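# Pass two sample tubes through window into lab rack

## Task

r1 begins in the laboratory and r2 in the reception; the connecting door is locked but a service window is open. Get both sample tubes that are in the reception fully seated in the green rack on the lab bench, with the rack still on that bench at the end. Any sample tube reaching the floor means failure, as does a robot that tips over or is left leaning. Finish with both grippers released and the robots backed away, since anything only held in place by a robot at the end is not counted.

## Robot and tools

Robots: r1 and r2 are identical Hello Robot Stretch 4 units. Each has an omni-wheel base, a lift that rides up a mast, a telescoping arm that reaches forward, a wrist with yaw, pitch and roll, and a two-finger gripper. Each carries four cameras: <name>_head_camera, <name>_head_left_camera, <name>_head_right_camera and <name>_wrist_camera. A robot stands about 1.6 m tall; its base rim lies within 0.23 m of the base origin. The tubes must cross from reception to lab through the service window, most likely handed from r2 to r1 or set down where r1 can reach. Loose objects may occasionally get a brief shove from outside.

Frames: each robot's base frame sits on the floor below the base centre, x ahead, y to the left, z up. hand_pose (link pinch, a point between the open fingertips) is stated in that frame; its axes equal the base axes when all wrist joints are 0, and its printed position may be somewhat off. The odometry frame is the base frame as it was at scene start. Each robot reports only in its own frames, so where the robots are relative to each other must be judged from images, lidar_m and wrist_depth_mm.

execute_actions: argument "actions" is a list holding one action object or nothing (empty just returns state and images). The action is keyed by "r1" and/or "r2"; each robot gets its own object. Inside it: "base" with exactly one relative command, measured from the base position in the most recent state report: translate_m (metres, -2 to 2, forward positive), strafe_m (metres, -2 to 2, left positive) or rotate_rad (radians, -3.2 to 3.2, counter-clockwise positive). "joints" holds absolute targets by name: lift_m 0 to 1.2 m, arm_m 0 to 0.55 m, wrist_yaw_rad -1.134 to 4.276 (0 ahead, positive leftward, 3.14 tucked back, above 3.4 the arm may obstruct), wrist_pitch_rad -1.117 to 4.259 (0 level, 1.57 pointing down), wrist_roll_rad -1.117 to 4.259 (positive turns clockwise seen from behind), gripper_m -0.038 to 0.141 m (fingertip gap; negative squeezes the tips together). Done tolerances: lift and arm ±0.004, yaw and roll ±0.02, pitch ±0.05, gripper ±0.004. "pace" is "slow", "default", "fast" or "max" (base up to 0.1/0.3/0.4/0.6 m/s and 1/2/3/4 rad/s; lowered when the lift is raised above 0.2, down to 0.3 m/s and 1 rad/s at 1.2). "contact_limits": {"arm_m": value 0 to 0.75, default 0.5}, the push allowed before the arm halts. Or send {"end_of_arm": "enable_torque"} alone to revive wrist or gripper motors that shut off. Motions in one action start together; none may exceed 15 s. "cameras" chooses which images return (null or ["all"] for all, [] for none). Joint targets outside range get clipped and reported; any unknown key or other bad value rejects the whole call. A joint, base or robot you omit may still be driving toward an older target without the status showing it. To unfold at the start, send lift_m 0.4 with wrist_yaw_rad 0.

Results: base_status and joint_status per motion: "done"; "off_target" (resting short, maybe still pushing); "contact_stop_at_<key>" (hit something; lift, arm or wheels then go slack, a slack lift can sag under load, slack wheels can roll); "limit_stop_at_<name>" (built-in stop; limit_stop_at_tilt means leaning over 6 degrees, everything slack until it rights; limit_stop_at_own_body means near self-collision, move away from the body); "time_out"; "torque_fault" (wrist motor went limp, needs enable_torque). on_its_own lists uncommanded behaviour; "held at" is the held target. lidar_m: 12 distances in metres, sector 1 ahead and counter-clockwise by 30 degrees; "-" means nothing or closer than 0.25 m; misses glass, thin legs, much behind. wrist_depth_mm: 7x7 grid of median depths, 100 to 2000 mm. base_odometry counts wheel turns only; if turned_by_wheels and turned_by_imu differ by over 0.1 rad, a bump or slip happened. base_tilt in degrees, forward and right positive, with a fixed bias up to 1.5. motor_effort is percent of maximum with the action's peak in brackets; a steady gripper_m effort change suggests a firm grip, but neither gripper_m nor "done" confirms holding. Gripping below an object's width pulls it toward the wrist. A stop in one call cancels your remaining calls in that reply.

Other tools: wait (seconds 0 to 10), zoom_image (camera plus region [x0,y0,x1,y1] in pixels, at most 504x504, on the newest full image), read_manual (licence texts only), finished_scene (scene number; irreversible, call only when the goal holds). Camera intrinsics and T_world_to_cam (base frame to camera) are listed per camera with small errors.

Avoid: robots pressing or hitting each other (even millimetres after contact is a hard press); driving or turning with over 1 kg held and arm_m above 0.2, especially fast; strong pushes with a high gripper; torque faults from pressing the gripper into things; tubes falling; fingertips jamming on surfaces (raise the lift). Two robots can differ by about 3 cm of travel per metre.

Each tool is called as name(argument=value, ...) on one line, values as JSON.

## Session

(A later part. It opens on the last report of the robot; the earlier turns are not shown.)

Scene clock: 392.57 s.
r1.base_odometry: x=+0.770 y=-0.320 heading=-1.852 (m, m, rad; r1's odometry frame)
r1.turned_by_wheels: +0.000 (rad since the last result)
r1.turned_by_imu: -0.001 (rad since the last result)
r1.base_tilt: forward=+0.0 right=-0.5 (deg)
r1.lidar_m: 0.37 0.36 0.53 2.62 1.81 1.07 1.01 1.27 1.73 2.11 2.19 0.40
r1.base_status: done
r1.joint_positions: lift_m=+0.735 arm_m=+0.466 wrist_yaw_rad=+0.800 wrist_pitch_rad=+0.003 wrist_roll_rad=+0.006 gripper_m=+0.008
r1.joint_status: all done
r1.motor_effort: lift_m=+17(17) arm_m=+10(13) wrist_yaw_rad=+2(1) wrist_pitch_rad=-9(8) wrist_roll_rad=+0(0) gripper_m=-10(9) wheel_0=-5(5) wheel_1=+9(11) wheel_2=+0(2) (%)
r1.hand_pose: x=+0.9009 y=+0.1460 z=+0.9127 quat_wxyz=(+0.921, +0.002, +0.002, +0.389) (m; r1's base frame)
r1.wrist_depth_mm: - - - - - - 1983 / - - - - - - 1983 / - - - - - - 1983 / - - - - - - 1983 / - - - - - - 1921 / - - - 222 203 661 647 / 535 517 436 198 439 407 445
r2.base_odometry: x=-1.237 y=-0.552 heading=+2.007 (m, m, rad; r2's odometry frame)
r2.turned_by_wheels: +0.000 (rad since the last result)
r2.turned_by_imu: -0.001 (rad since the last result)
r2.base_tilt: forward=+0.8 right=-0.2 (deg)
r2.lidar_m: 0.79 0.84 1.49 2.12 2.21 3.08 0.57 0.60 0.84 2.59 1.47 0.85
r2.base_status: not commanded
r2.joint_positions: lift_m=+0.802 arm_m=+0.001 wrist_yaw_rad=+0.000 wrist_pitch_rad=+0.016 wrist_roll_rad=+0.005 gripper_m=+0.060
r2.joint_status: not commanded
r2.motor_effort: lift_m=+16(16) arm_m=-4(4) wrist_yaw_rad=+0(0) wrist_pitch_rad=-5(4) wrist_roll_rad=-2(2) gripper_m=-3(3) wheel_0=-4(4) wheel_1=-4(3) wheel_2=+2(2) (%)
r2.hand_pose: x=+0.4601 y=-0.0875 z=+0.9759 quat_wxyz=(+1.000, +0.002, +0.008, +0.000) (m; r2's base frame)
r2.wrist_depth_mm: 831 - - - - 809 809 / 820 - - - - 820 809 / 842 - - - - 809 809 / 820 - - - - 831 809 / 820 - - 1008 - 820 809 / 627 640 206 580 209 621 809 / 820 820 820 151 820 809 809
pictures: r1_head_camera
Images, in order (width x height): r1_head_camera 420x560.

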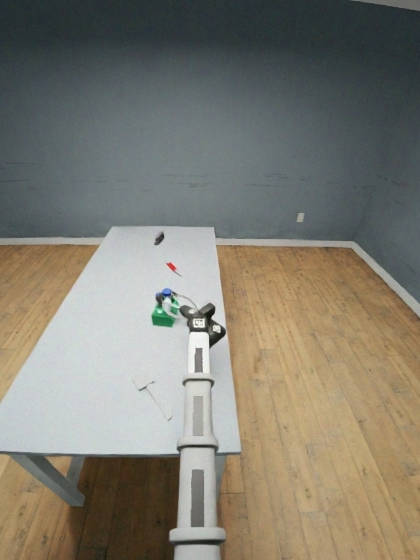

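execute_actions(actions=[{"r1":{"joints":{"arm_m":0.465,"lift_m":0.712},"base":{"strafe_m":-0.003},"pace":"slow"}}], cameras=["r1_head_camera","r1_wrist_camera"])

zoom_image(camera="r1_head_camera", region=[120,270,220,350])

Scene clock: 398.47 s.
r1.base_odometry: x=+0.767 y=-0.319 heading=-1.852 (m, m, rad; r1's odometry frame)
r1.turned_by_wheels: +0.000 (rad since the last result)
r1.turned_by_imu: -0.001 (rad since the last result)
r1.base_tilt: forward=-0.1 right=-0.3 (deg)
r1.lidar_m: 0.36 0.38 0.52 2.59 1.78 1.06 1.00 1.28 1.72 2.11 2.20 0.37
r1.base_status: done
r1.joint_positions: lift_m=+0.712 arm_m=+0.466 wrist_yaw_rad=+0.800 wrist_pitch_rad=+0.003 wrist_roll_rad=+0.006 gripper_m=+0.008
r1.joint_status: all done
r1.motor_effort: lift_m=+17(7) arm_m=-7(8) wrist_yaw_rad=+1(1) wrist_pitch_rad=-9(9) wrist_roll_rad=+0(1) gripper_m=-12(11) wheel_0=+4(7) wheel_1=-9(9) wheel_2=+0(0) (%)
r1.hand_pose: x=+0.9008 y=+0.1461 z=+0.8897 quat_wxyz=(+0.921, +0.002, +0.002, +0.389) (m; r1's base frame)
r1.wrist_depth_mm: - - - - - - 1921 / - - - - - - 1983 / - - - - - - - / - - - - - - 1983 / - - - - - 1060 1983 / - - 661 220 202 585 564 / 473 462 387 197 274 259 399
r2.base_odometry: x=-1.237 y=-0.552 heading=+2.007 (m, m, rad; r2's odometry frame)
r2.turned_by_wheels: +0.000 (rad since the last result)
r2.turned_by_imu: -0.001 (rad since the last result)
r2.base_tilt: forward=+0.8 right=-0.1 (deg)
r2.lidar_m: 0.79 0.83 1.52 2.10 2.21 3.06 0.55 0.60 0.85 2.59 1.47 0.84
r2.base_status: not commanded
r2.joint_positions: lift_m=+0.802 arm_m=+0.001 wrist_yaw_rad=+0.000 wrist_pitch_rad=+0.016 wrist_roll_rad=+0.005 gripper_m=+0.060
r2.joint_status: not commanded
r2.motor_effort: lift_m=+16(16) arm_m=-4(4) wrist_yaw_rad=+0(1) wrist_pitch_rad=-6(5) wrist_roll_rad=+0(0) gripper_m=+0(1) wheel_0=-4(4) wheel_1=-4(4) wheel_2=+2(2) (%)
r2.hand_pose: x=+0.4601 y=-0.0875 z=+0.9759 quat_wxyz=(+1.000, +0.002, +0.008, +0.000) (m; r2's base frame)
r2.wrist_depth_mm: 831 - - - - 820 820 / 820 - - - - 809 798 / 831 - - - - 820 820 / 831 - - - - 831 820 / 820 - - 1008 - 820 809 / 627 640 206 585 209 621 798 / 809 809 809 151 798 798 809
pictures: r1_head_camera, r1_wrist_camera
camera_calibration (this result's frames):
r1_wrist_camera: T_world_to_cam=[[0.726951, -0.685007, -0.0480379, -0.504035], [-0.0439891, 0.0233579, -0.998759, 0.98084], [0.685279, 0.728162, -0.0131528, -0.488623], [0, 0, 0, 1]] pos_world=[0.744398, -0.0123812, 0.948984]
Images, in order (width x height): r1_head_camera 420x560, r1_wrist_camera 616x392.

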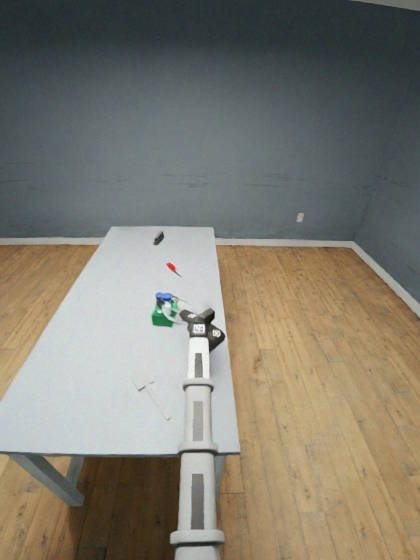

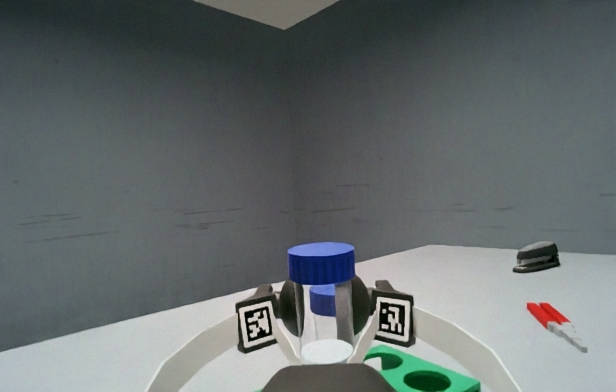

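Region (120, 270, 220, 350) of r1_head_camera's 420x560 image, scaled by 5.040, with more detail than that image has; it fills the top 403 rows of this view, and the rest is white.

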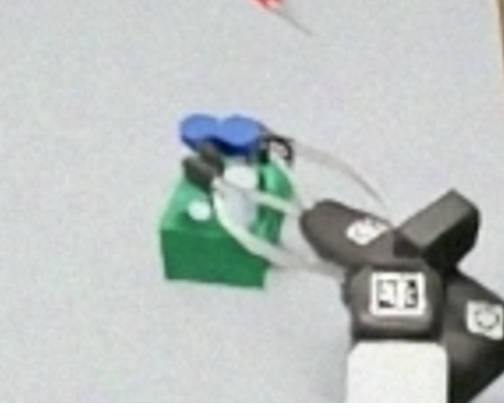

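execute_actions(actions=[{"r1":{"joints":{"lift_m":0.69},"pace":"slow"}}], cameras=["r1_head_camera","r1_wrist_camera"])

zoom_image(camera="r1_head_camera", region=[120,270,220,350])

Scene clock: 401.77 s.
r1.base_odometry: x=+0.767 y=-0.319 heading=-1.852 (m, m, rad; r1's odometry frame)
r1.turned_by_wheels: +0.000 (rad since the last result)
r1.turned_by_imu: -0.001 (rad since the last result)
r1.base_tilt: forward=-0.1 right=-0.4 (deg)
r1.lidar_m: 0.34 0.38 0.53 2.60 1.80 1.05 1.00 1.27 1.75 2.11 2.19 0.38
r1.base_status: not commanded
r1.joint_positions: lift_m=+0.690 arm_m=+0.466 wrist_yaw_rad=+0.800 wrist_pitch_rad=+0.003 wrist_roll_rad=+0.006 gripper_m=+0.008
r1.joint_status: all done
r1.motor_effort: lift_m=+16(11) arm_m=-7(7) wrist_yaw_rad=+1(0) wrist_pitch_rad=-9(9) wrist_roll_rad=+0(2) gripper_m=-9(12) wheel_0=+4(4) wheel_1=-9(8) wheel_2=+0(0) (%)
r1.hand_pose: x=+0.9008 y=+0.1461 z=+0.8677 quat_wxyz=(+0.921, +0.002, +0.002, +0.389) (m; r1's base frame)
r1.wrist_depth_mm: - - - - - - 1983 / - - - - - - 1983 / - - - - - - 1983 / - - - - - - - / - - - - 1008 946 891 / - 621 585 215 204 521 492 / 415 404 236 197 230 252 353
r2.base_odometry: x=-1.237 y=-0.552 heading=+2.007 (m, m, rad; r2's odometry frame)
r2.turned_by_wheels: +0.000 (rad since the last result)
r2.turned_by_imu: -0.001 (rad since the last result)
r2.base_tilt: forward=+1.0 right=-0.2 (deg)
r2.lidar_m: 0.78 0.84 1.50 2.11 2.21 3.06 0.56 0.59 0.87 2.59 1.46 0.80
r2.base_status: not commanded
r2.joint_positions: lift_m=+0.802 arm_m=+0.001 wrist_yaw_rad=+0.000 wrist_pitch_rad=+0.016 wrist_roll_rad=+0.005 gripper_m=+0.060
r2.joint_status: not commanded
r2.motor_effort: lift_m=+16(16) arm_m=-4(4) wrist_yaw_rad=+1(0) wrist_pitch_rad=-4(5) wrist_roll_rad=-2(1) gripper_m=-4(5) wheel_0=-4(4) wheel_1=-4(3) wheel_2=+2(2) (%)
r2.hand_pose: x=+0.4601 y=-0.0875 z=+0.9759 quat_wxyz=(+1.000, +0.002, +0.008, +0.000) (m; r2's base frame)
r2.wrist_depth_mm: 831 - - - - 831 809 / 831 - - - - 809 809 / 820 - - - - 820 820 / 831 - - - - 820 809 / 820 - - 991 - 831 809 / 621 640 206 585 211 621 798 / 809 820 809 151 809 798 798
pictures: r1_head_camera, r1_wrist_camera
camera_calibration (this result's frames):
r1_wrist_camera: T_world_to_cam=[[0.726951, -0.685007, -0.0480381, -0.505092], [-0.0439892, 0.0233582, -0.998759, 0.95886], [0.685279, 0.728162, -0.0131527, -0.488913], [0, 0, 0, 1]] pos_world=[0.744398, -0.0123812, 0.926976]
Images, in order (width x height): r1_head_camera 420x560, r1_wrist_camera 616x392.

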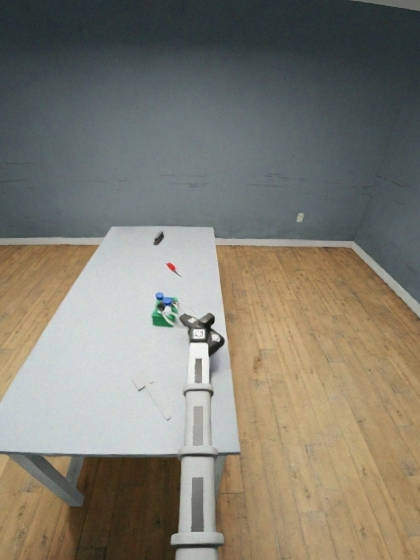

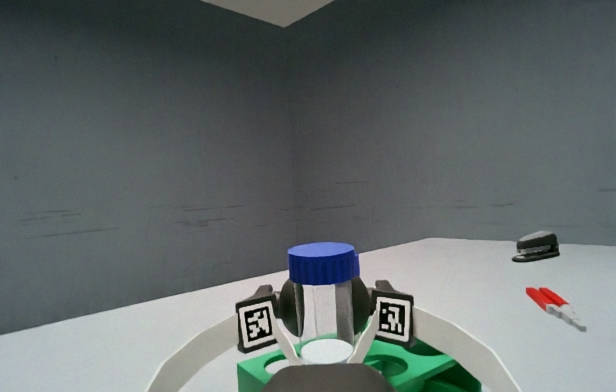

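Region (120, 270, 220, 350) of r1_head_camera's 420x560 image, scaled by 5.040, with more detail than that image has; it fills the top 403 rows of this view, and the rest is white.

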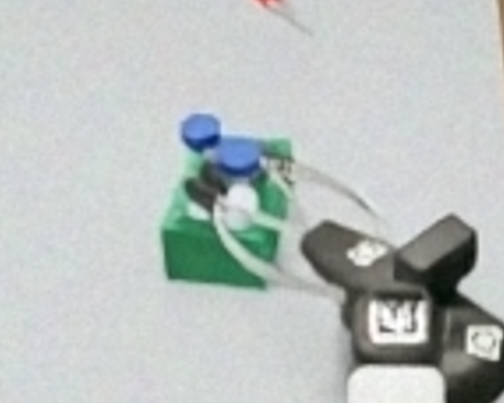

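Going in, no slip.

execute_actions(actions=[{"r1":{"joints":{"lift_m":0.674},"pace":"slow"}}], cameras=[])

execute_actions(actions=[{"r1":{"joints":{"gripper_m":0.045}}}], cameras=["r1_wrist_camera"])

execute_actions(actions=[{"r1":{"joints":{"lift_m":0.80},"pace":"slow"}}], cameras=[])

execute_actions(actions=[{"r1":{"joints":{"arm_m":0.02}}}], cameras=["r1_head_camera"])

zoom_image(camera="r1_head_camera", region=[120,270,220,350])

Scene clock: 405.90 s.
r1.base_odometry: x=+0.767 y=-0.319 heading=-1.852 (m, m, rad; r1's odometry frame)
r1.turned_by_wheels: +0.000 (rad since the last result)
r1.turned_by_imu: -0.001 (rad since the last result)
r1.base_tilt: forward=+0.0 right=-0.5 (deg)
r1.lidar_m: 0.37 0.37 0.52 2.60 1.80 1.06 0.99 1.26 1.75 2.12 2.21 0.40
r1.base_status: not commanded
r1.joint_positions: lift_m=+0.674 arm_m=+0.466 wrist_yaw_rad=+0.800 wrist_pitch_rad=+0.000 wrist_roll_rad=+0.006 gripper_m=+0.008
r1.joint_status: all done
r1.motor_effort: lift_m=+15(16) arm_m=-7(7) wrist_yaw_rad=+1(1) wrist_pitch_rad=+0(8) wrist_roll_rad=+0(0) gripper_m=-9(11) wheel_0=+4(5) wheel_1=-9(8) wheel_2=+0(0) (%)
r1.hand_pose: x=+0.9008 y=+0.1461 z=+0.8525 quat_wxyz=(+0.921, +0.003, +0.001, +0.389) (m; r1's base frame)
r1.wrist_depth_mm: - - - - - - - / - - - - - - 1983 / - - - - - - 1983 / - - - - - - 1983 / - - - 248 960 878 820 / - 574 544 218 202 477 459 / 382 370 222 197 223 243 324
r2.base_odometry: x=-1.237 y=-0.552 heading=+2.007 (m, m, rad; r2's odometry frame)
r2.turned_by_wheels: +0.000 (rad since the last result)
r2.turned_by_imu: -0.001 (rad since the last result)
r2.base_tilt: forward=+0.8 right=+0.0 (deg)
r2.lidar_m: 0.80 0.85 1.51 2.10 2.22 3.05 0.55 0.57 0.86 2.59 1.45 0.83
r2.base_status: not commanded
r2.joint_positions: lift_m=+0.802 arm_m=+0.001 wrist_yaw_rad=+0.000 wrist_pitch_rad=+0.016 wrist_roll_rad=+0.005 gripper_m=+0.060
r2.joint_status: not commanded
r2.motor_effort: lift_m=+16(16) arm_m=-4(4) wrist_yaw_rad=+1(1) wrist_pitch_rad=-5(6) wrist_roll_rad=-1(2) gripper_m=-3(2) wheel_0=-4(4) wheel_1=-3(3) wheel_2=+2(2) (%)
r2.hand_pose: x=+0.4601 y=-0.0875 z=+0.9759 quat_wxyz=(+1.000, +0.002, +0.008, +0.000) (m; r2's base frame)
r2.wrist_depth_mm: 820 - - - - 820 820 / 820 - - - - 820 809 / 831 - - - - 809 820 / 831 - - - - 820 809 / 820 - - 1008 - 820 809 / 615 634 206 585 211 627 809 / 809 820 809 151 809 809 809
pictures: none
No camera images: the call's "cameras" was empty. Leave "cameras" out to get every camera's image.

Scene clock: 407.07 s.
r1.base_odometry: x=+0.767 y=-0.319 heading=-1.852 (m, m, rad; r1's odometry frame)
r1.turned_by_wheels: +0.000 (rad since the last result)
r1.turned_by_imu: +0.000 (rad since the last result)
r1.base_tilt: forward=-0.2 right=-0.3 (deg)
r1.lidar_m: 0.34 0.38 0.54 2.60 1.82 1.08 1.01 1.28 1.72 2.11 2.18 0.37
r1.base_status: not commanded
r1.joint_positions: lift_m=+0.674 arm_m=+0.466 wrist_yaw_rad=+0.800 wrist_pitch_rad=+0.002 wrist_roll_rad=+0.006 gripper_m=+0.045
r1.joint_status: all done
r1.motor_effort: lift_m=+16(16) arm_m=-7(7) wrist_yaw_rad=+1(1) wrist_pitch_rad=-6(7) wrist_roll_rad=+1(0) gripper_m=-4(11) wheel_0=+4(5) wheel_1=-9(8) wheel_2=+0(0) (%)
r1.hand_pose: x=+0.9008 y=+0.1461 z=+0.8519 quat_wxyz=(+0.921, +0.002, +0.002, +0.389) (m; r1's base frame)
r1.wrist_depth_mm: - - - - - - - / - - - - - - 1983 / - - - - - - 1983 / - - - - - - 1983 / - - - 219 917 854 798 / - 564 488 277 205 473 452 / 377 364 226 198 233 239 317
r2.base_odometry: x=-1.237 y=-0.552 heading=+2.007 (m, m, rad; r2's odometry frame)
r2.turned_by_wheels: +0.000 (rad since the last result)
r2.turned_by_imu: +0.000 (rad since the last result)
r2.base_tilt: forward=+0.8 right=-0.1 (deg)
r2.lidar_m: 0.80 0.83 1.49 2.11 2.22 3.09 0.57 0.60 0.84 2.60 1.46 0.84
r2.base_status: not commanded
r2.joint_positions: lift_m=+0.802 arm_m=+0.001 wrist_yaw_rad=+0.000 wrist_pitch_rad=+0.016 wrist_roll_rad=+0.005 gripper_m=+0.060
r2.joint_status: not commanded
r2.motor_effort: lift_m=+16(16) arm_m=-4(5) wrist_yaw_rad=+1(1) wrist_pitch_rad=-5(6) wrist_roll_rad=+1(1) gripper_m=+0(4) wheel_0=-4(4) wheel_1=-4(4) wheel_2=+2(2) (%)
r2.hand_pose: x=+0.4601 y=-0.0875 z=+0.9759 quat_wxyz=(+1.000, +0.002, +0.008, +0.000) (m; r2's base frame)
r2.wrist_depth_mm: 820 - - - - 820 809 / 831 - - - - 820 809 / 820 - - - - 809 809 / 831 - - - - 831 809 / 820 - - 1008 - 820 809 / 627 640 205 585 211 621 809 / 820 809 820 151 809 809 809
pictures: r1_wrist_camera
camera_calibration (this result's frames):
r1_wrist_camera: T_world_to_cam=[[0.726976, -0.684981, -0.0480267, -0.505884], [-0.0434588, 0.0239044, -0.998769, 0.94259], [0.685286, 0.728169, -0.0123906, -0.489777], [0, 0, 0, 1]] pos_world=[0.744367, -0.0124133, 0.911065]
Images, in order (width x height): r1_wrist_camera 616x392.

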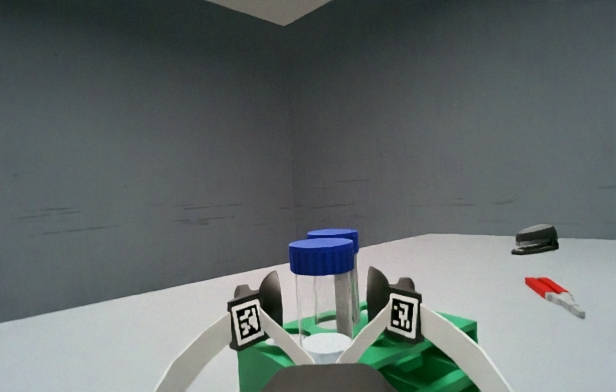

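Scene clock: 408.93 s.
r1.base_odometry: x=+0.767 y=-0.319 heading=-1.852 (m, m, rad; r1's odometry frame)
r1.turned_by_wheels: +0.000 (rad since the last result)
r1.turned_by_imu: +0.000 (rad since the last result)
r1.base_tilt: forward=-0.1 right=-0.4 (deg)
r1.lidar_m: 0.34 0.40 0.53 2.57 1.79 1.06 1.02 1.28 1.74 2.09 2.21 0.41
r1.base_status: not commanded
r1.joint_positions: lift_m=+0.800 arm_m=+0.466 wrist_yaw_rad=+0.800 wrist_pitch_rad=+0.002 wrist_roll_rad=+0.006 gripper_m=+0.045
r1.joint_status: all done
r1.motor_effort: lift_m=+22(25) arm_m=-7(7) wrist_yaw_rad=+1(1) wrist_pitch_rad=-7(7) wrist_roll_rad=-1(0) gripper_m=-3(5) wheel_0=+4(5) wheel_1=-9(9) wheel_2=+0(0) (%)
r1.hand_pose: x=+0.9008 y=+0.1461 z=+0.9774 quat_wxyz=(+0.921, +0.002, +0.002, +0.389) (m; r1's base frame)
r1.wrist_depth_mm: - - - - - - 1983 / - - - - - - - / - - - - - - 1983 / - - - - - - 1983 / - - - - - - - / - - - 931 205 866 831 / - - 574 609 585 535 591
r2.base_odometry: x=-1.237 y=-0.552 heading=+2.007 (m, m, rad; r2's odometry frame)
r2.turned_by_wheels: +0.000 (rad since the last result)
r2.turned_by_imu: +0.000 (rad since the last result)
r2.base_tilt: forward=+0.9 right=+0.0 (deg)
r2.lidar_m: 0.80 0.84 1.47 2.11 2.19 3.08 0.55 0.59 0.84 2.58 1.47 0.81
r2.base_status: not commanded
r2.joint_positions: lift_m=+0.802 arm_m=+0.001 wrist_yaw_rad=+0.000 wrist_pitch_rad=+0.016 wrist_roll_rad=+0.005 gripper_m=+0.060
r2.joint_status: not commanded
r2.motor_effort: lift_m=+16(16) arm_m=-4(4) wrist_yaw_rad=+1(0) wrist_pitch_rad=-5(4) wrist_roll_rad=+2(0) gripper_m=-6(1) wheel_0=-4(4) wheel_1=-4(4) wheel_2=+2(2) (%)
r2.hand_pose: x=+0.4601 y=-0.0875 z=+0.9759 quat_wxyz=(+1.000, +0.002, +0.008, +0.000) (m; r2's base frame)
r2.wrist_depth_mm: 820 - - - - 820 798 / 831 - - - - 820 820 / 831 - - - - 809 809 / 820 - - - - 820 820 / 809 - - 1008 - 820 809 / 627 640 206 585 210 627 809 / 820 820 820 151 820 809 809
pictures: none
No camera images: the call's "cameras" was empty. Leave "cameras" out to get every camera's image.

Scene clock: 411.33 s.
r1.base_odometry: x=+0.767 y=-0.319 heading=-1.852 (m, m, rad; r1's odometry frame)
r1.turned_by_wheels: +0.000 (rad since the last result)
r1.turned_by_imu: -0.001 (rad since the last result)
r1.base_tilt: forward=-0.1 right=-0.4 (deg)
r1.lidar_m: 0.36 0.37 0.55 2.59 1.78 1.07 1.01 1.28 1.72 2.09 2.21 0.39
r1.base_status: not commanded
r1.joint_positions: lift_m=+0.800 arm_m=+0.022 wrist_yaw_rad=+0.800 wrist_pitch_rad=+0.003 wrist_roll_rad=+0.006 gripper_m=+0.045
r1.joint_status: all done
r1.motor_effort: lift_m=+22(22) arm_m=-10(6) wrist_yaw_rad=+0(0) wrist_pitch_rad=-8(9) wrist_roll_rad=+0(2) gripper_m=-3(3) wheel_0=+5(5) wheel_1=-9(8) wheel_2=+0(0) (%)
r1.hand_pose: x=+0.4563 y=+0.1461 z=+0.9773 quat_wxyz=(+0.921, +0.002, +0.002, +0.389) (m; r1's base frame)
r1.wrist_depth_mm: - - - - - - - / - - - - - - - / - - - - - - - / - - - - - - - / - - - - - - - / - - - 960 205 866 768 / - - 580 609 585 544 517
r2.base_odometry: x=-1.237 y=-0.552 heading=+2.007 (m, m, rad; r2's odometry frame)
r2.turned_by_wheels: +0.000 (rad since the last result)
r2.turned_by_imu: -0.001 (rad since the last result)
r2.base_tilt: forward=+0.9 right=-0.1 (deg)
r2.lidar_m: 0.79 0.84 1.48 2.12 2.20 3.05 0.57 0.62 0.85 2.60 1.45 0.84
r2.base_status: not commanded
r2.joint_positions: lift_m=+0.802 arm_m=+0.001 wrist_yaw_rad=+0.000 wrist_pitch_rad=+0.016 wrist_roll_rad=+0.005 gripper_m=+0.060
r2.joint_status: not commanded
r2.motor_effort: lift_m=+16(16) arm_m=-4(4) wrist_yaw_rad=+1(0) wrist_pitch_rad=-6(5) wrist_roll_rad=-3(1) gripper_m=-4(3) wheel_0=-4(4) wheel_1=-4(4) wheel_2=+2(2) (%)
r2.hand_pose: x=+0.4601 y=-0.0875 z=+0.9759 quat_wxyz=(+1.000, +0.002, +0.008, +0.000) (m; r2's base frame)
r2.wrist_depth_mm: 831 - - - - 820 820 / 820 - - - - 820 820 / 831 - - - - 820 809 / 820 - - - - 820 798 / 820 - - 1008 - 831 798 / 627 640 206 585 210 621 798 / 820 809 809 151 809 798 809
pictures: r1_head_camera
Images, in order (width x height): r1_head_camera 420x560.

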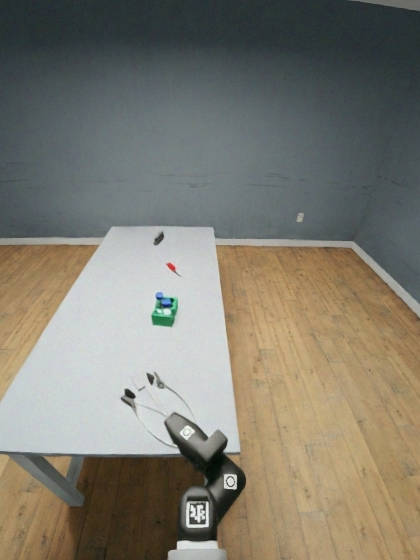

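Region (120, 270, 220, 350) of r1_head_camera's 420x560 image, scaled by 5.040, with more detail than that image has; it fills the top 403 rows of this view, and the rest is white.

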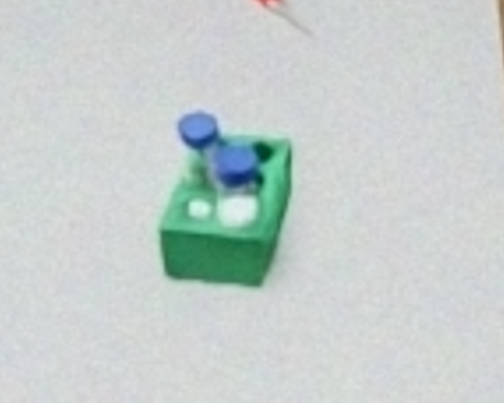

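finished_scene(scene=1)

The scene is finished: the task was done.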